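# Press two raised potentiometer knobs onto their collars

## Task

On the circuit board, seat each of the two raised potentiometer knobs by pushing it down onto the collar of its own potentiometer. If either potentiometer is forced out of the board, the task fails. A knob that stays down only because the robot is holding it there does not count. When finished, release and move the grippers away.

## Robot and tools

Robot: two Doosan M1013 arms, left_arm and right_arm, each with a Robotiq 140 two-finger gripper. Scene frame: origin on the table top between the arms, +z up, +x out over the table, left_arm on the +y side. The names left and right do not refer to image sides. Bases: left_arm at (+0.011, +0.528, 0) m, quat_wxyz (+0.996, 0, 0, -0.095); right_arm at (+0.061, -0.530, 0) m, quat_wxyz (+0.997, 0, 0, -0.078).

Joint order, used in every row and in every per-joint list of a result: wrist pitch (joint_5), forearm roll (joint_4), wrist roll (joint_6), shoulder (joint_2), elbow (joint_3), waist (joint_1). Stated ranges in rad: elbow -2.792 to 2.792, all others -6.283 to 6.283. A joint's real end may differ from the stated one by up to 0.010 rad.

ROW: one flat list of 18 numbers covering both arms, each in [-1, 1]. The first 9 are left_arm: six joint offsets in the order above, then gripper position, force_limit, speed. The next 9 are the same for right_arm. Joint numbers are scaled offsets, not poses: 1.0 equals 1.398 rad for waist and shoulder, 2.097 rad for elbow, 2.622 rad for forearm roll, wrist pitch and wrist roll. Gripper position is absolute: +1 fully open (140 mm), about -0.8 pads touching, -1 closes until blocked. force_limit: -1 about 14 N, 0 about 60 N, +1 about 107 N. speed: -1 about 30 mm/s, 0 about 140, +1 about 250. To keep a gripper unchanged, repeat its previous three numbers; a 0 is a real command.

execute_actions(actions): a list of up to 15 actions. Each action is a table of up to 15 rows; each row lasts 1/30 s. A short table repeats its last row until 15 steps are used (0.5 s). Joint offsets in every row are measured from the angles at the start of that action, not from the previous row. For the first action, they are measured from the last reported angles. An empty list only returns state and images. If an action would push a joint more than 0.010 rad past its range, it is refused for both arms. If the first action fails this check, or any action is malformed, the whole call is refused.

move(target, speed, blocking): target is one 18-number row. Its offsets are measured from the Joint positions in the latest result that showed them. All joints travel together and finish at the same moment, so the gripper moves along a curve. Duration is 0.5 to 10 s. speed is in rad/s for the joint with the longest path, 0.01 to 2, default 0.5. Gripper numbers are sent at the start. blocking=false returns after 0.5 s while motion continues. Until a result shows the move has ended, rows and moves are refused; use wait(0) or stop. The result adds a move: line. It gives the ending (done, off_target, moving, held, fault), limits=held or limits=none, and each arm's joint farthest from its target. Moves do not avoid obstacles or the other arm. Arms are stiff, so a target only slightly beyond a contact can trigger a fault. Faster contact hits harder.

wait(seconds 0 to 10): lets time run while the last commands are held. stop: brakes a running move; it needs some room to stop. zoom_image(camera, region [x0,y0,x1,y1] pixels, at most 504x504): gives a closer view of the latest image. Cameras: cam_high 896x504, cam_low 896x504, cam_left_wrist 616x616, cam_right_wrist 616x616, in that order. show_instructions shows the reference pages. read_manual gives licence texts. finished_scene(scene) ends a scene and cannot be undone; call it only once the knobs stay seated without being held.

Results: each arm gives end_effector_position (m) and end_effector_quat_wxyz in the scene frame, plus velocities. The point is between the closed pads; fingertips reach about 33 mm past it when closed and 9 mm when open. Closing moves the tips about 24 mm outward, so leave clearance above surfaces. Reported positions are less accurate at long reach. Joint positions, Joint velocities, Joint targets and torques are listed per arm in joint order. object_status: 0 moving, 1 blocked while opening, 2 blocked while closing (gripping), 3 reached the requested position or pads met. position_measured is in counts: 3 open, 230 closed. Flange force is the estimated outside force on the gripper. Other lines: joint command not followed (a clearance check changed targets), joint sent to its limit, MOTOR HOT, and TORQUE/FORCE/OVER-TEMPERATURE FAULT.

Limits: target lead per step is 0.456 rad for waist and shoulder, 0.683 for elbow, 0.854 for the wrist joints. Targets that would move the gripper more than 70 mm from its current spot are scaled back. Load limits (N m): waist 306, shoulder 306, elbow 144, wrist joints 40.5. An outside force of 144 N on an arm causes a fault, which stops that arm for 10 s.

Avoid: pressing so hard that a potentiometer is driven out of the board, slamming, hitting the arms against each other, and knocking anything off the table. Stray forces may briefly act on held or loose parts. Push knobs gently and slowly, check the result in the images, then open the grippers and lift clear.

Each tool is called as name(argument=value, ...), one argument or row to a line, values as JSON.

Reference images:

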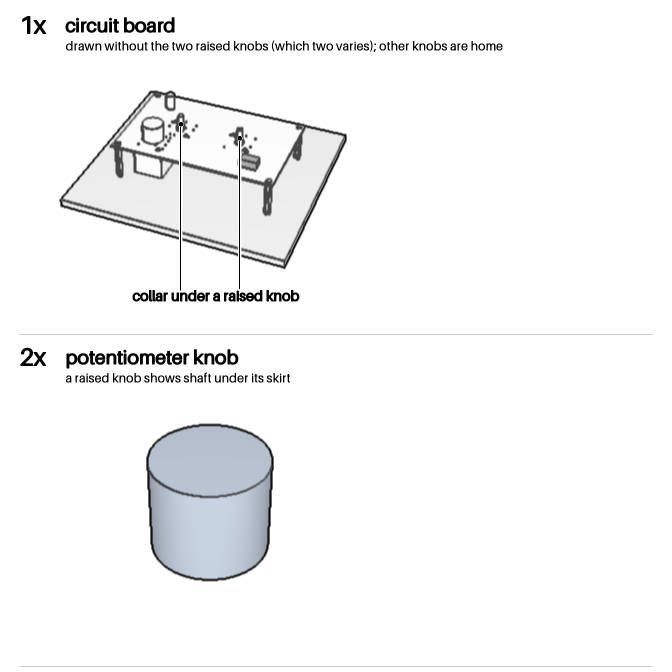

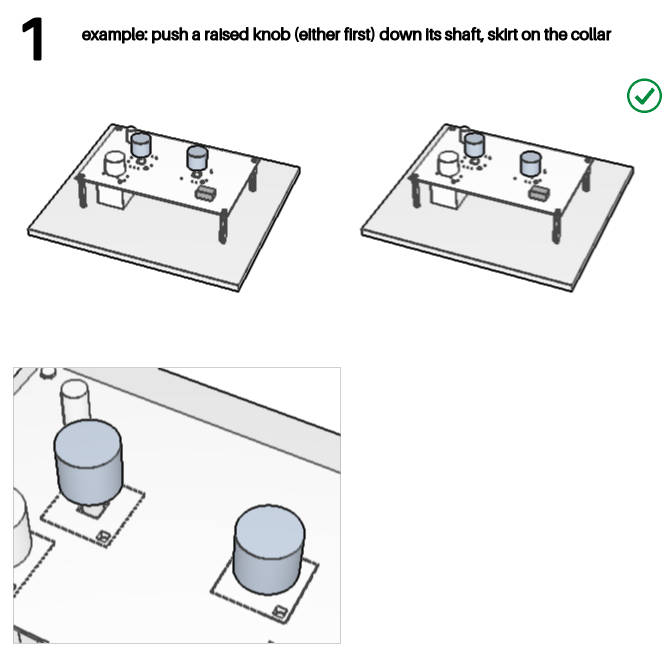

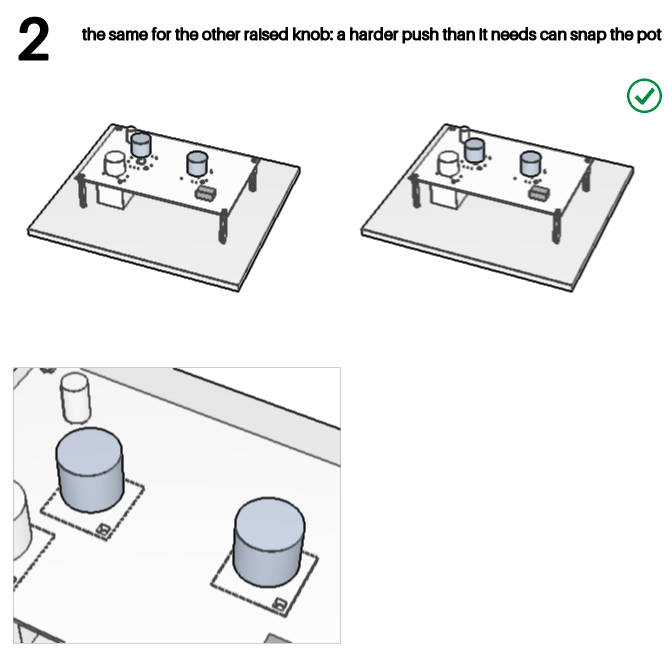

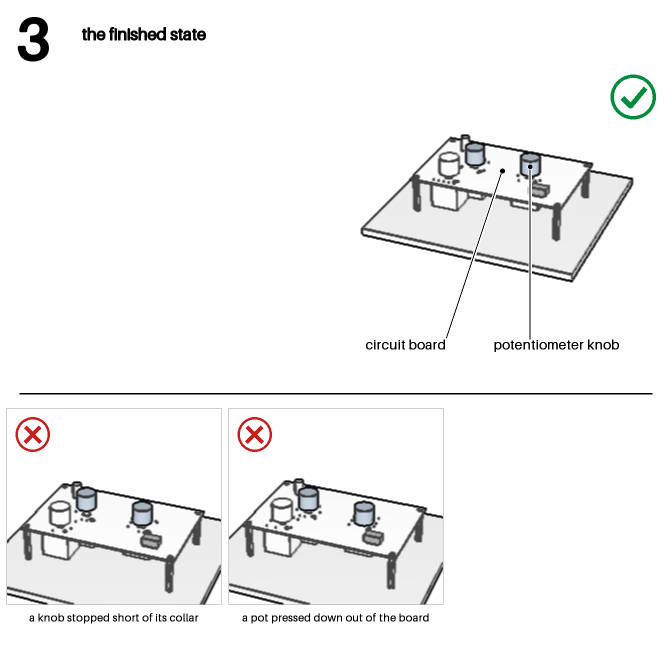

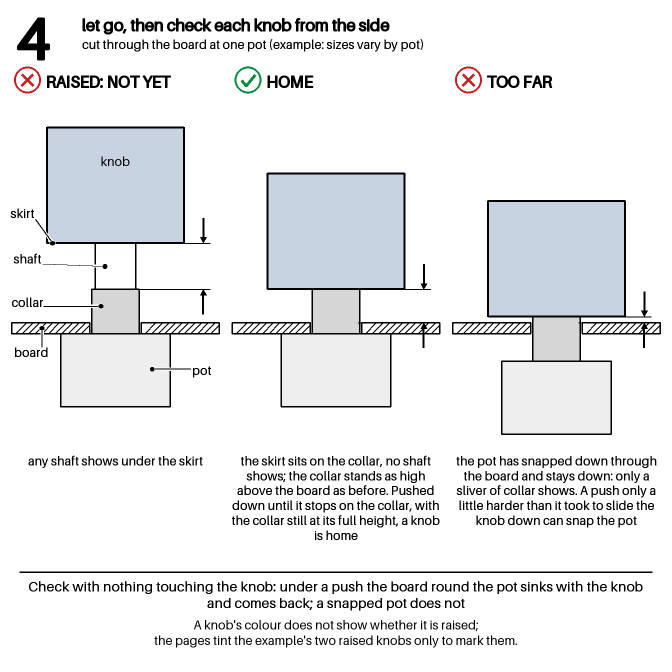

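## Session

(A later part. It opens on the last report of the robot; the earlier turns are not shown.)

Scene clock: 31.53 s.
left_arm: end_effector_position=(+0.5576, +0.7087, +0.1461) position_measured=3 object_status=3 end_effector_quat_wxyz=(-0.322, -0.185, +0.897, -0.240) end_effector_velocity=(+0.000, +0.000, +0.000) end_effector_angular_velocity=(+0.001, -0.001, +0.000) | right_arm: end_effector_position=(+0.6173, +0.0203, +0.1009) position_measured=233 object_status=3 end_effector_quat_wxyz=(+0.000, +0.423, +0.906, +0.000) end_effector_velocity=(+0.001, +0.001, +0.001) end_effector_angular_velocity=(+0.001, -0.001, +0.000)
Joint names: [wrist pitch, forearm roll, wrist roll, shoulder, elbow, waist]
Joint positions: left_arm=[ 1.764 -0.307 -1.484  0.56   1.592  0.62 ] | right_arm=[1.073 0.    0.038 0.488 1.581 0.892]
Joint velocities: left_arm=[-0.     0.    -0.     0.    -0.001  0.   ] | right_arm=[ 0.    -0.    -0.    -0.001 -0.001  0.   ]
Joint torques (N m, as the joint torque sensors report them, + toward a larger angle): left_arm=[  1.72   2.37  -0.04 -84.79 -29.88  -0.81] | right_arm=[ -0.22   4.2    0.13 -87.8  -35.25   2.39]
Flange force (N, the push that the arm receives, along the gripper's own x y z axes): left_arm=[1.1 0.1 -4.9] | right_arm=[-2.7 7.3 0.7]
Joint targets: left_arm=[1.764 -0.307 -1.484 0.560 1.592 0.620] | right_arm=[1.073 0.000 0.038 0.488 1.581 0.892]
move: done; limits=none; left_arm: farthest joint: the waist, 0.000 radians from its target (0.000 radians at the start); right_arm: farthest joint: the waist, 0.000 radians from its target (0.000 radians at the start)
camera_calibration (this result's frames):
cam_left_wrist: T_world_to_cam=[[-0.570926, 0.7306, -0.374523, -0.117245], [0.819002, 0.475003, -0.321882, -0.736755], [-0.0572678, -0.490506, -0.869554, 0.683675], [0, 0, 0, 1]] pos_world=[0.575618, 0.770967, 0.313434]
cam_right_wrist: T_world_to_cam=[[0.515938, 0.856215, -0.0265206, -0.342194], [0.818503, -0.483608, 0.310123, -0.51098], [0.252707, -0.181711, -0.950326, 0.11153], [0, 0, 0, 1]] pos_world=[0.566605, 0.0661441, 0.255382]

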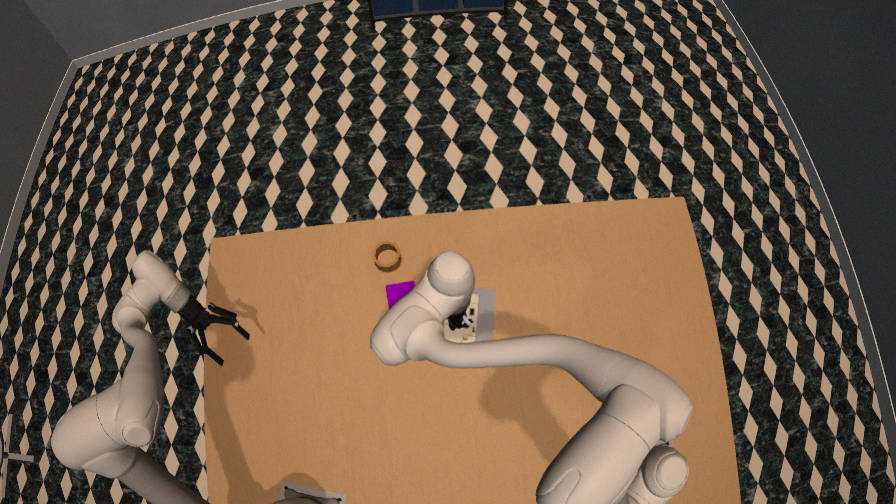

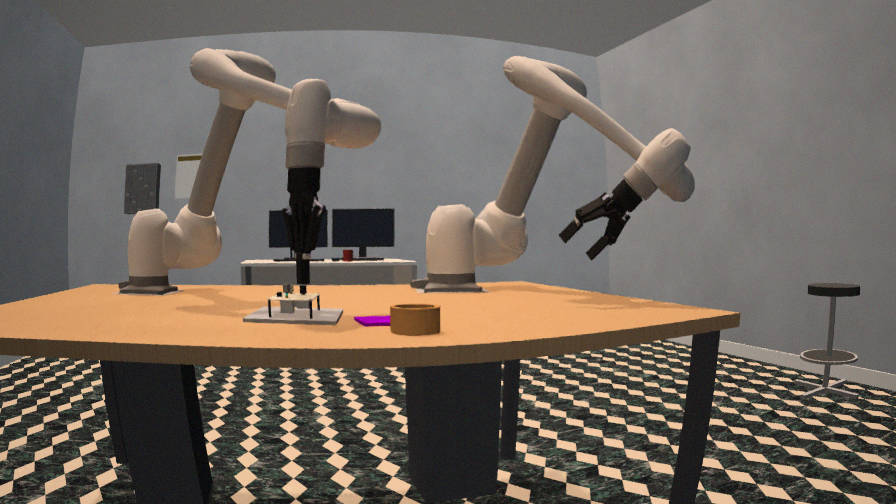

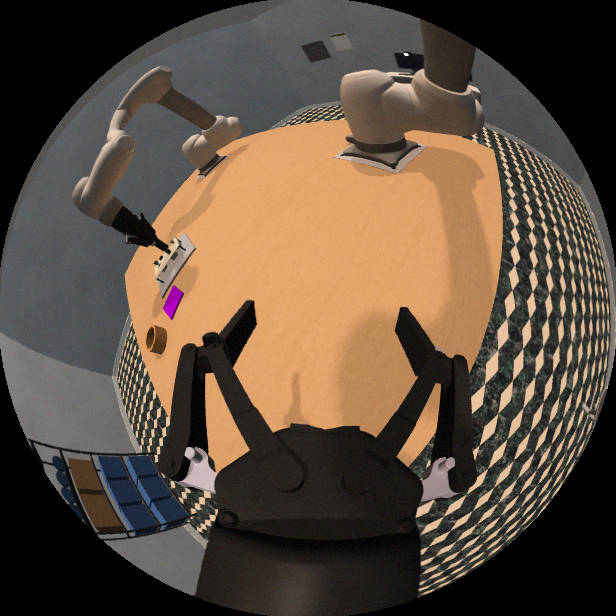

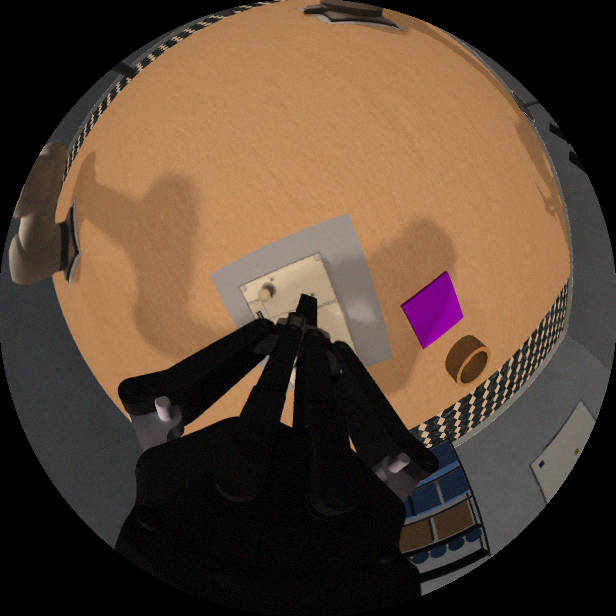

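move(
  target=[0,0,0,0,0,0,1,0,0, 0.0185,0,0,0.01652,-0.03433,-0.06223,-1,0,0],
  speed=0.15,
)

zoom_image(
  camera="cam_low",
  region=[260, 255, 320, 305],
)

zoom_image(
  camera="cam_right_wrist",
  region=[230, 220, 370, 360],
)

Scene clock: 32.70 s.
left_arm: end_effector_position=(+0.5576, +0.7087, +0.1461) position_measured=3 object_status=3 end_effector_quat_wxyz=(-0.322, -0.185, +0.897, -0.240) end_effector_velocity=(-0.000, -0.000, +0.000) end_effector_angular_velocity=(-0.001, +0.001, -0.000) | right_arm: end_effector_position=(+0.6829, -0.0149, +0.1184) position_measured=233 object_status=3 end_effector_quat_wxyz=(+0.000, +0.462, +0.887, +0.000) end_effector_velocity=(+0.001, -0.000, +0.000) end_effector_angular_velocity=(+0.000, +0.001, -0.001)
Joint names: [wrist pitch, forearm roll, wrist roll, shoulder, elbow, waist]
Joint positions: left_arm=[ 1.764 -0.307 -1.484  0.56   1.592  0.62 ] | right_arm=[1.121 0.    0.038 0.511 1.509 0.805]
Joint velocities: left_arm=[ 0.001  0.    -0.    -0.     0.     0.   ] | right_arm=[ 0.001  0.    -0.001  0.001 -0.002 -0.001]
Joint torques (N m, as the joint torque sensors report them, + toward a larger angle): left_arm=[  1.64   2.38   0.16 -84.83 -29.29  -0.34] | right_arm=[ -0.12   4.     0.23 -90.93 -38.48   1.43]
Flange force (N, the push that the arm receives, along the gripper's own x y z axes): left_arm=[0.3 -1.1 -5.9] | right_arm=[-1.7 2.0 2.7]
Joint targets: left_arm=[1.764 -0.307 -1.484 0.560 1.592 0.620] | right_arm=[1.121 0.000 0.038 0.511 1.509 0.805]
move: done; limits=none; left_arm: farthest joint: the waist, 0.000 radians from its target (0.000 radians at the start); right_arm: farthest joint: the waist, 0.000 radians from its target (0.087 radians at the start)
camera_calibration (this result's frames):
cam_left_wrist: T_world_to_cam=[[-0.570926, 0.7306, -0.374523, -0.117245], [0.819002, 0.475003, -0.321882, -0.736755], [-0.0572678, -0.490506, -0.869554, 0.683675], [0, 0, 0, 1]] pos_world=[0.575618, 0.770967, 0.313434]
cam_right_wrist: T_world_to_cam=[[0.588305, 0.808217, -0.0261477, -0.395637], [0.77335, -0.552889, 0.310232, -0.557378], [0.236278, -0.202732, -0.950301, 0.116028], [0, 0, 0, 1]] pos_world=[0.636389, 0.0351156, 0.272833]

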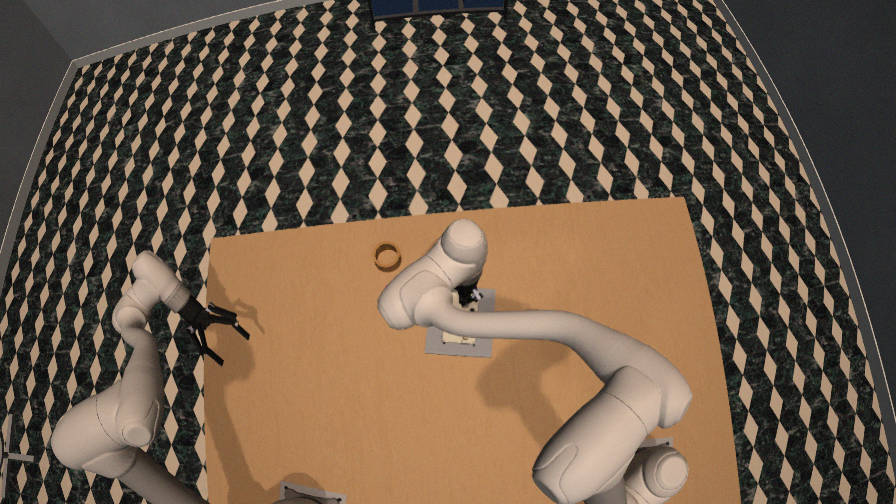

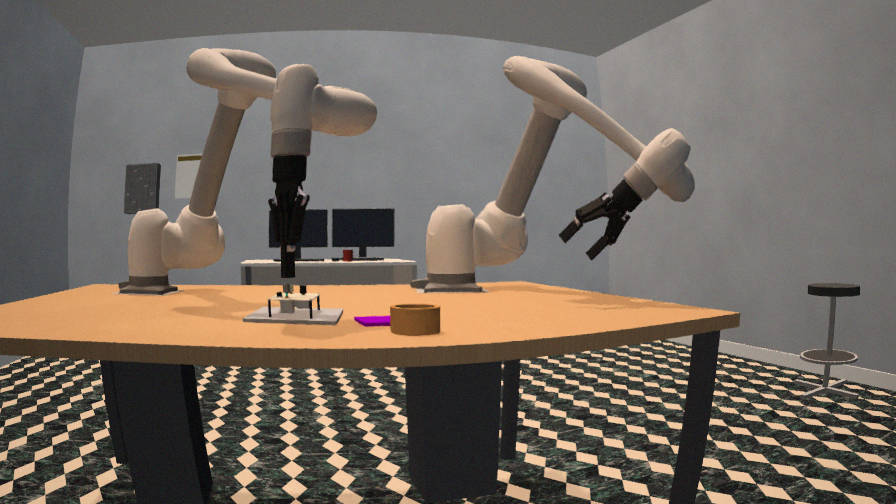

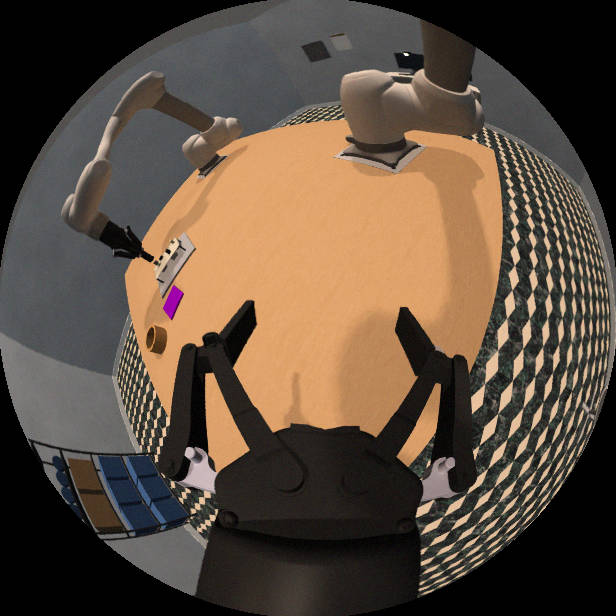

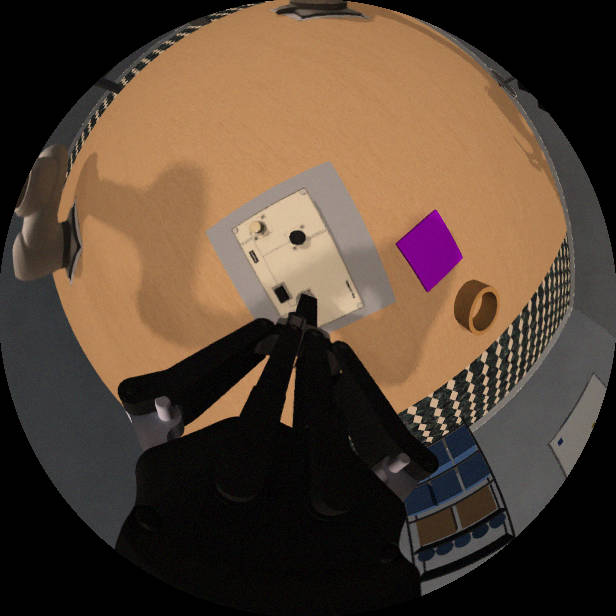

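Region (260, 255, 320, 305) of cam_low's 896x504 image, scaled by 8.400, with more detail than that image has.

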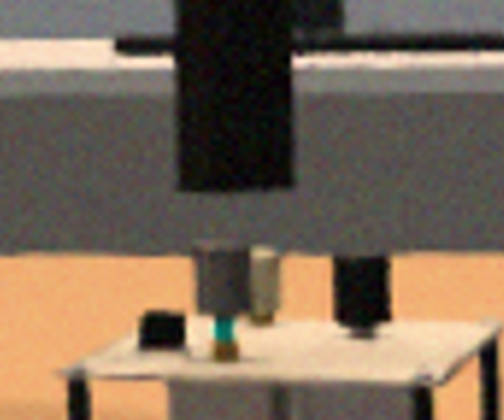

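Region (230, 220, 370, 360) of cam_right_wrist's 616x616 image, scaled by 3.600, with more detail than that image has.

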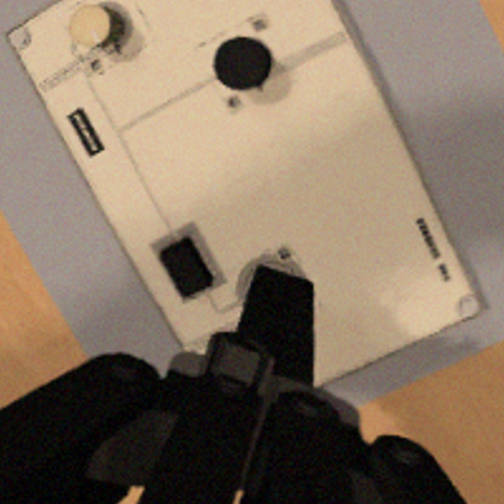

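zoom_image(
  camera="cam_right_wrist",
  region=[270, 270, 340, 340],
)

Region (270, 270, 340, 340) of cam_right_wrist's 616x616 image, scaled by 7.200, with more detail than that image has.

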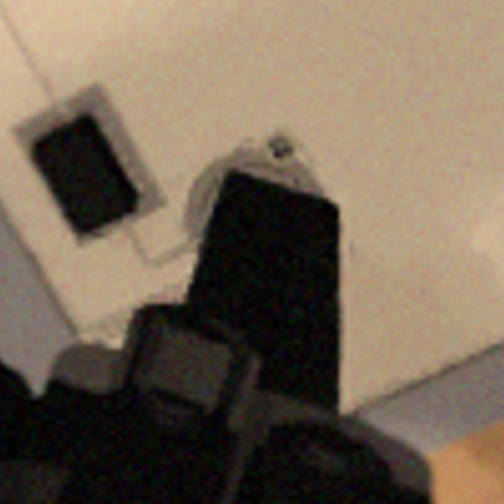

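move(
  target=[0,0,0,0,0,0,1,0,0, -0.00768,0,0,0.0021,0.0082,-0.00157,-1,0,0],
  speed=0.05,
)

zoom_image(
  camera="cam_low",
  region=[260, 255, 320, 305],
)

zoom_image(
  camera="cam_right_wrist",
  region=[270, 270, 340, 340],
)

Scene clock: 34.60 s.
left_arm: end_effector_position=(+0.5576, +0.7087, +0.1461) position_measured=3 object_status=3 end_effector_quat_wxyz=(-0.322, -0.185, +0.897, -0.240) end_effector_velocity=(+0.001, +0.000, +0.000) end_effector_angular_velocity=(+0.000, -0.001, -0.000) | right_arm: end_effector_position=(+0.6814, -0.0183, +0.1075) position_measured=233 object_status=3 end_effector_quat_wxyz=(+0.000, +0.463, +0.886, +0.000) end_effector_velocity=(-0.000, -0.000, -0.001) end_effector_angular_velocity=(+0.001, -0.000, +0.000)
Joint names: [wrist pitch, forearm roll, wrist roll, shoulder, elbow, waist]
Joint positions: left_arm=[ 1.764 -0.307 -1.484  0.56   1.592  0.62 ] | right_arm=[1.101 0.    0.038 0.514 1.526 0.803]
Joint velocities: left_arm=[ 0.    -0.     0.     0.    -0.001 -0.   ] | right_arm=[-0.001  0.    -0.     0.     0.001 -0.   ]
Joint torques (N m, as the joint torque sensors report them, + toward a larger angle): left_arm=[  1.69   2.35  -0.02 -84.61 -29.5   -0.87] | right_arm=[ -0.36   3.97   0.2  -89.04 -36.69   1.36]
Flange force (N, the push that the arm receives, along the gripper's own x y z axes): left_arm=[0.9 -0.2 -5.7] | right_arm=[-1.7 3.0 -0.3]
Joint targets: left_arm=[1.764 -0.307 -1.484 0.560 1.592 0.620] | right_arm=[1.101 0.000 0.038 0.514 1.526 0.803]
move: done; limits=none; left_arm: farthest joint: the waist, 0.000 radians from its target (0.000 radians at the start); right_arm: farthest joint: the waist, 0.000 radians from its target (0.002 radians at the start)
camera_calibration (this result's frames):
cam_left_wrist: T_world_to_cam=[[-0.570926, 0.7306, -0.374523, -0.117245], [0.819002, 0.475003, -0.321882, -0.736755], [-0.057268, -0.490506, -0.869554, 0.683676], [0, 0, 0, 1]] pos_world=[0.575618, 0.770967, 0.313434]
cam_right_wrist: T_world_to_cam=[[0.590072, 0.806928, -0.0261319, -0.393485], [0.772135, -0.554582, 0.310237, -0.553853], [0.235846, -0.203239, -0.9503, 0.105608], [0, 0, 0, 1]] pos_world=[0.634926, 0.0318208, 0.261903]

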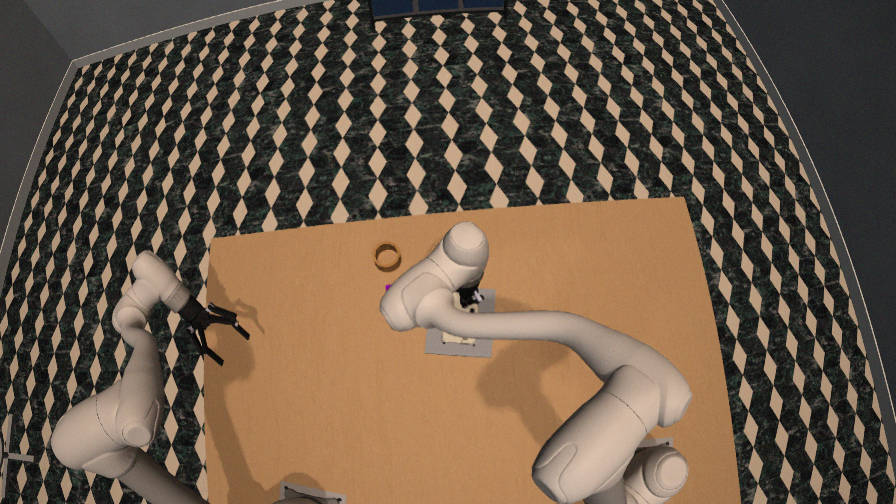

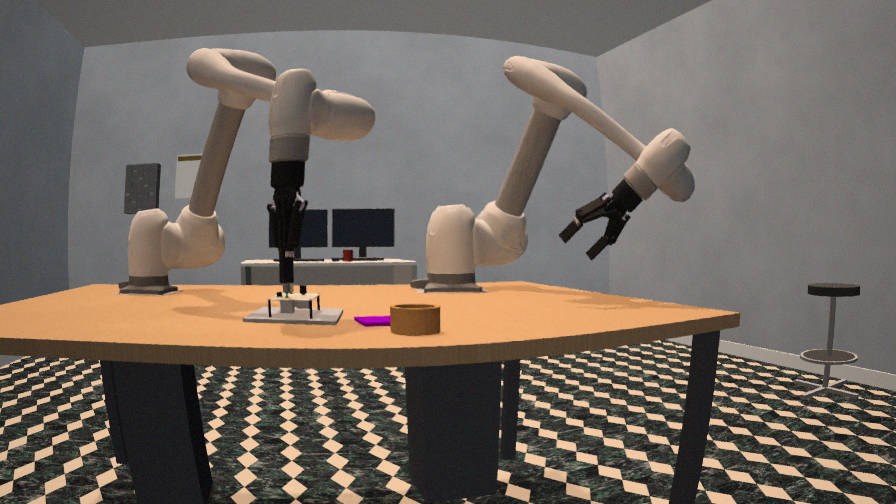

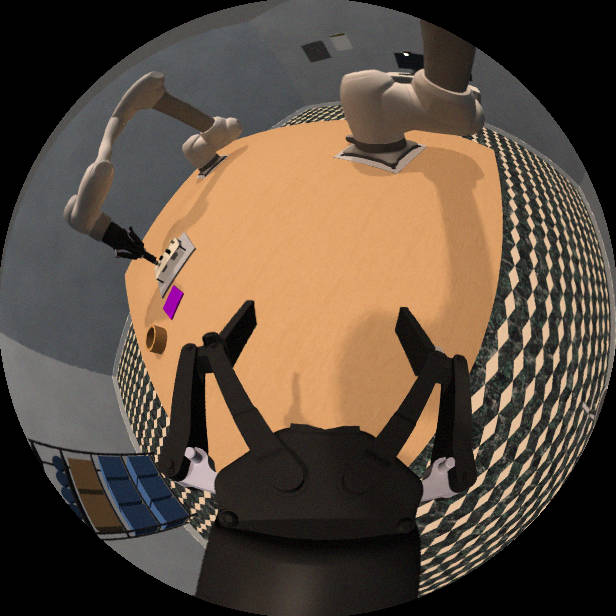

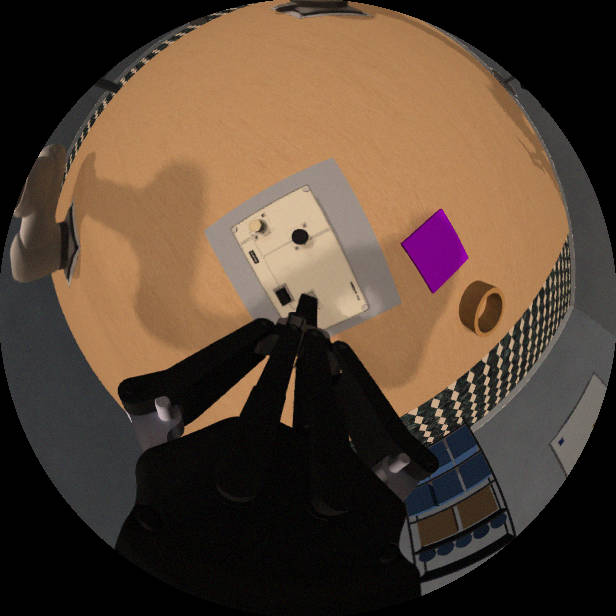

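Region (260, 255, 320, 305) of cam_low's 896x504 image, scaled by 8.400, with more detail than that image has.

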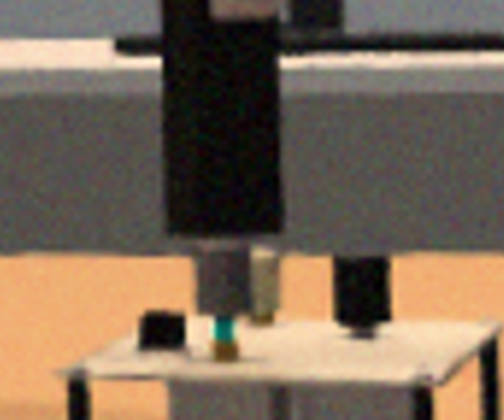

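Region (270, 270, 340, 340) of cam_right_wrist's 616x616 image, scaled by 7.200, with more detail than that image has.

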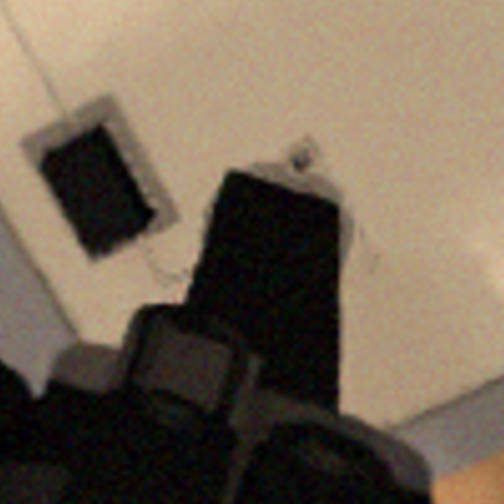

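move(
  target=[0,0,0,0,0,0,1,0,0, -0.00476,0,0,0.004176,0.00316,0,-1,0,0],
  speed=0.012,
)

zoom_image(
  camera="cam_low",
  region=[260, 255, 320, 305],
)

Scene clock: 36.23 s.
left_arm: end_effector_position=(+0.5576, +0.7087, +0.1461) position_measured=3 object_status=3 end_effector_quat_wxyz=(-0.322, -0.185, +0.897, -0.240) end_effector_velocity=(+0.000, +0.000, -0.001) end_effector_angular_velocity=(+0.000, -0.000, +0.000) | right_arm: end_effector_position=(+0.6814, -0.0183, +0.0995) position_measured=233 object_status=3 end_effector_quat_wxyz=(+0.000, +0.463, +0.886, +0.000) end_effector_velocity=(-0.000, +0.000, -0.001) end_effector_angular_velocity=(+0.000, +0.001, +0.002)
Joint names: [wrist pitch, forearm roll, wrist roll, shoulder, elbow, waist]
Joint positions: left_arm=[ 1.764 -0.307 -1.484  0.56   1.592  0.62 ] | right_arm=[1.089 0.    0.038 0.519 1.532 0.803]
Joint velocities: left_arm=[-0.001  0.    -0.     0.001  0.    -0.   ] | right_arm=[-0.001  0.001 -0.002  0.     0.001 -0.   ]
Joint torques (N m, as the joint torque sensors report them, + toward a larger angle): left_arm=[  1.75   2.46   0.05 -84.24 -29.53  -0.81] | right_arm=[ -0.29   4.07   0.   -80.1  -31.58   2.37]
Flange force (N, the push that the arm receives, along the gripper's own x y z axes): left_arm=[1.1 -0.2 -5.1] | right_arm=[-2.9 1.0 -11.1]
Joint targets: left_arm=[1.764 -0.307 -1.484 0.560 1.592 0.620] | right_arm=[1.089 0.000 0.038 0.519 1.532 0.803]
move: done; limits=none; left_arm: farthest joint: the waist, 0.000 radians from its target (0.000 radians at the start); right_arm: farthest joint: the waist, 0.000 radians from its target (0.000 radians at the start)
camera_calibration (this result's frames):
cam_left_wrist: T_world_to_cam=[[-0.570926, 0.7306, -0.374522, -0.117245], [0.819002, 0.475003, -0.321882, -0.736755], [-0.0572677, -0.490505, -0.869554, 0.683675], [0, 0, 0, 1]] pos_world=[0.575618, 0.770967, 0.313434]
cam_right_wrist: T_world_to_cam=[[0.59008, 0.806923, -0.0260922, -0.393676], [0.772119, -0.554597, 0.310249, -0.551384], [0.235876, -0.203218, -0.950297, 0.0980557], [0, 0, 0, 1]] pos_world=[0.634905, 0.0317968, 0.253977]

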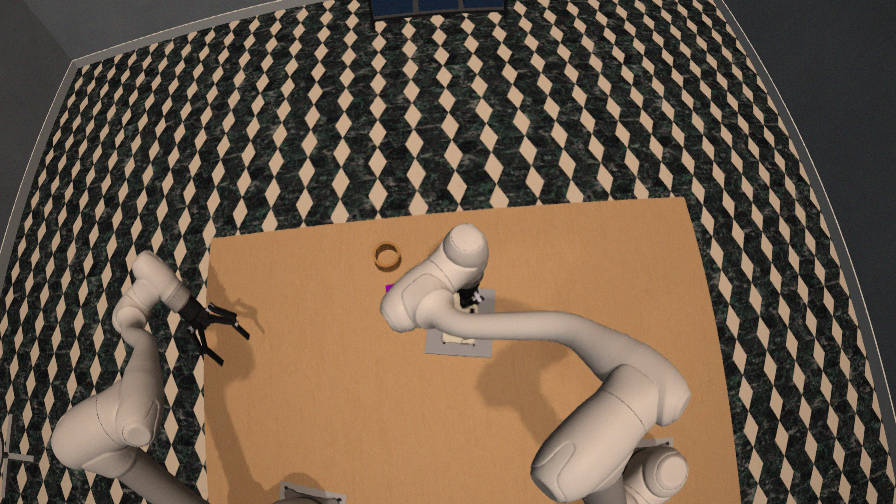

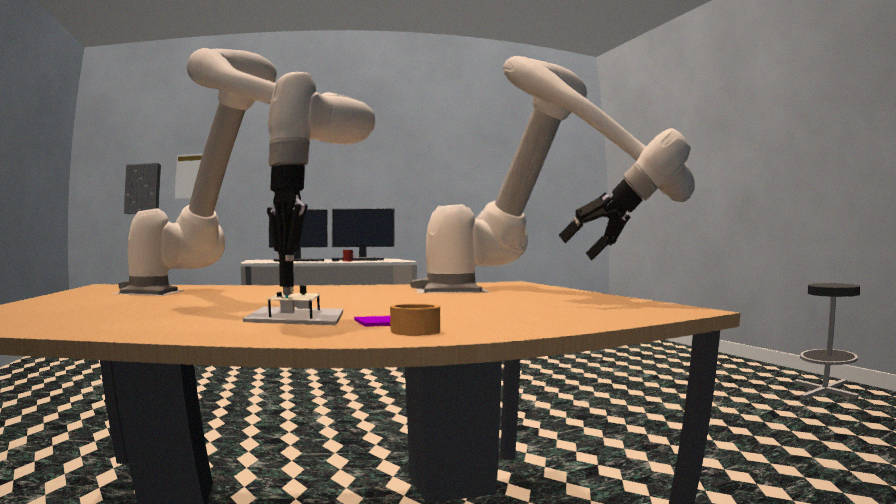

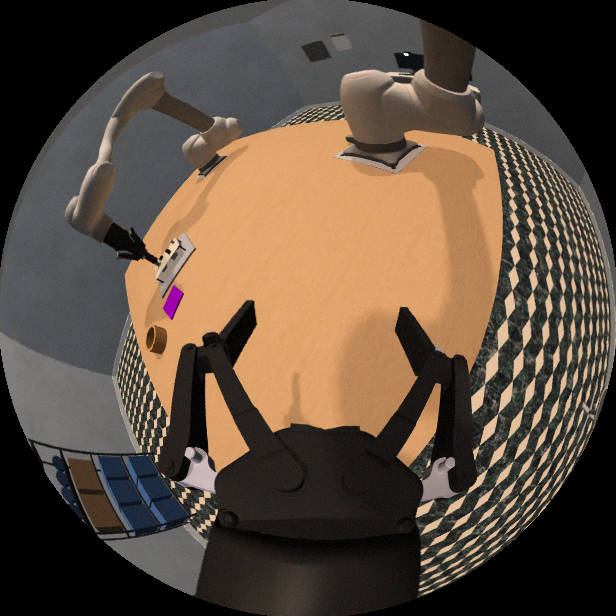

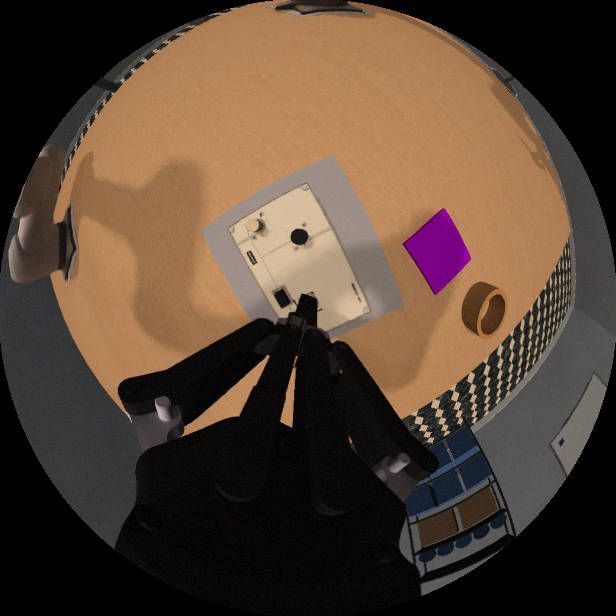

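Region (260, 255, 320, 305) of cam_low's 896x504 image, scaled by 8.400, with more detail than that image has.

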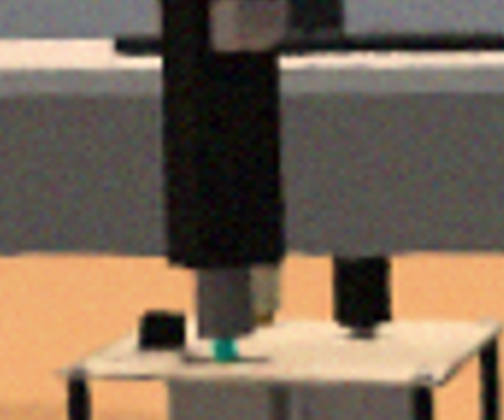

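move(
  target=[0,0,0,0,0,0,1,0,0, -0.001785,0,0,0.001566,0.001185,0,-1,0,0],
  speed=0.01,
)

zoom_image(
  camera="cam_low",
  region=[260, 255, 320, 305],
)

Scene clock: 37.20 s.
left_arm: end_effector_position=(+0.5576, +0.7087, +0.1461) position_measured=3 object_status=3 end_effector_quat_wxyz=(-0.322, -0.185, +0.897, -0.240) end_effector_velocity=(+0.001, +0.001, +0.000) end_effector_angular_velocity=(+0.001, -0.002, +0.001) | right_arm: end_effector_position=(+0.6813, -0.0184, +0.0966) position_measured=233 object_status=3 end_effector_quat_wxyz=(+0.000, +0.463, +0.886, +0.000) end_effector_velocity=(-0.000, +0.000, -0.001) end_effector_angular_velocity=(+0.000, +0.001, -0.001)
Joint names: [wrist pitch, forearm roll, wrist roll, shoulder, elbow, waist]
Joint positions: left_arm=[ 1.764 -0.307 -1.484  0.56   1.592  0.62 ] | right_arm=[1.084 0.    0.038 0.522 1.535 0.803]
Joint velocities: left_arm=[-0.001  0.    -0.    -0.    -0.001  0.001] | right_arm=[-0.     0.001  0.     0.001  0.001  0.   ]
Joint torques (N m, as the joint torque sensors report them, + toward a larger angle): left_arm=[  1.62   2.46  -0.09 -85.29 -29.36  -0.82] | right_arm=[ -0.15   4.11  -0.11 -81.53 -31.69   3.25]
Flange force (N, the push that the arm receives, along the gripper's own x y z axes): left_arm=[0.0 0.1 -6.1] | right_arm=[-3.7 2.5 -9.5]
Joint targets: left_arm=[1.764 -0.307 -1.484 0.560 1.592 0.620] | right_arm=[1.084 0.000 0.038 0.522 1.535 0.803]
move: done; limits=none; left_arm: farthest joint: the waist, 0.000 radians from its target (0.000 radians at the start); right_arm: farthest joint: the waist, 0.000 radians from its target (0.000 radians at the start)
camera_calibration (this result's frames):
cam_left_wrist: T_world_to_cam=[[-0.570926, 0.7306, -0.374522, -0.117245], [0.819002, 0.475003, -0.321882, -0.736755], [-0.057268, -0.490505, -0.869554, 0.683676], [0, 0, 0, 1]] pos_world=[0.575618, 0.770967, 0.313434]
cam_right_wrist: T_world_to_cam=[[0.59008, 0.806923, -0.0260871, -0.39372], [0.772118, -0.554598, 0.310251, -0.550456], [0.235881, -0.203215, -0.950297, 0.095247], [0, 0, 0, 1]] pos_world=[0.634877, 0.0317757, 0.251021]

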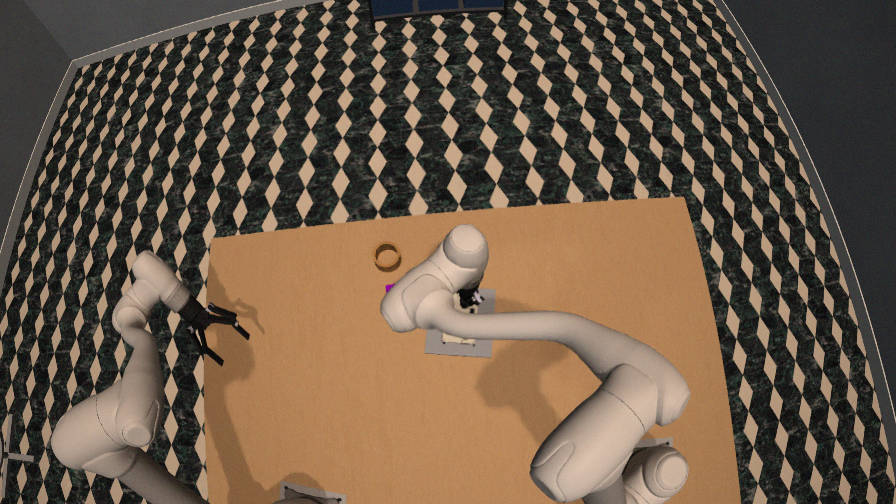

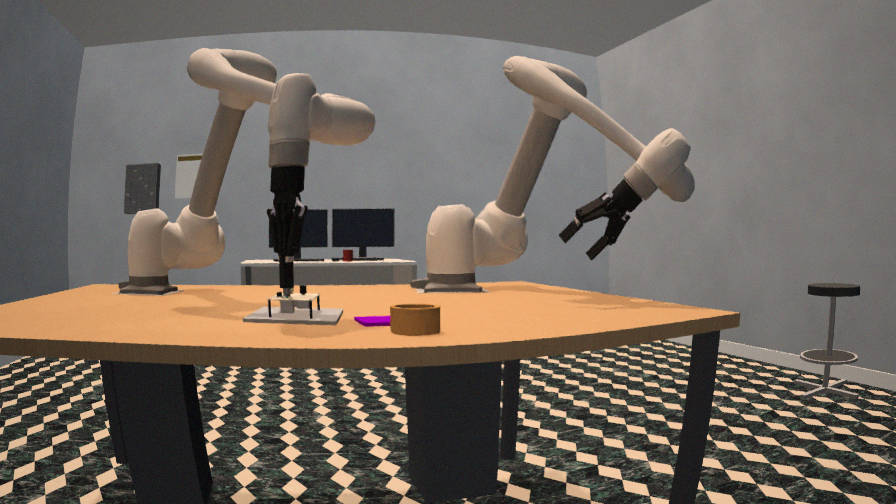

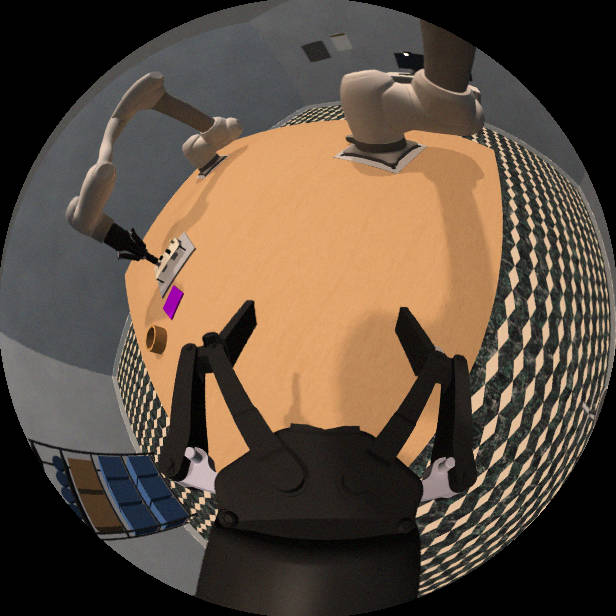

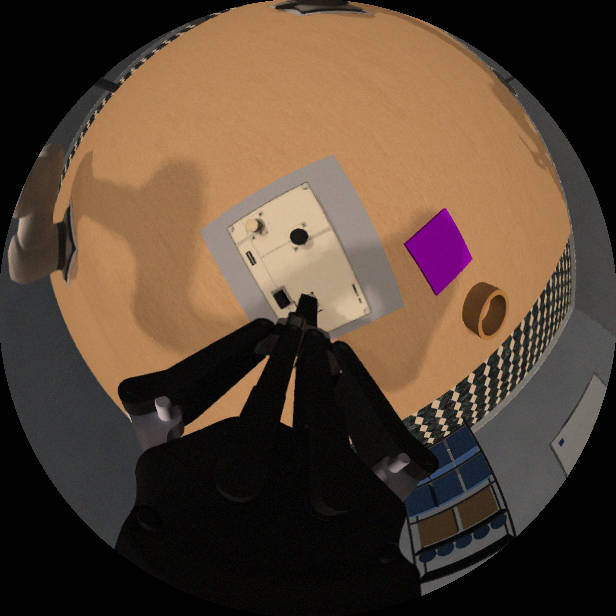

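Region (260, 255, 320, 305) of cam_low's 896x504 image, scaled by 8.400, with more detail than that image has.

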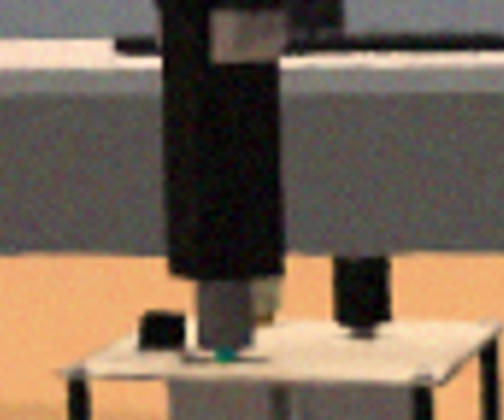

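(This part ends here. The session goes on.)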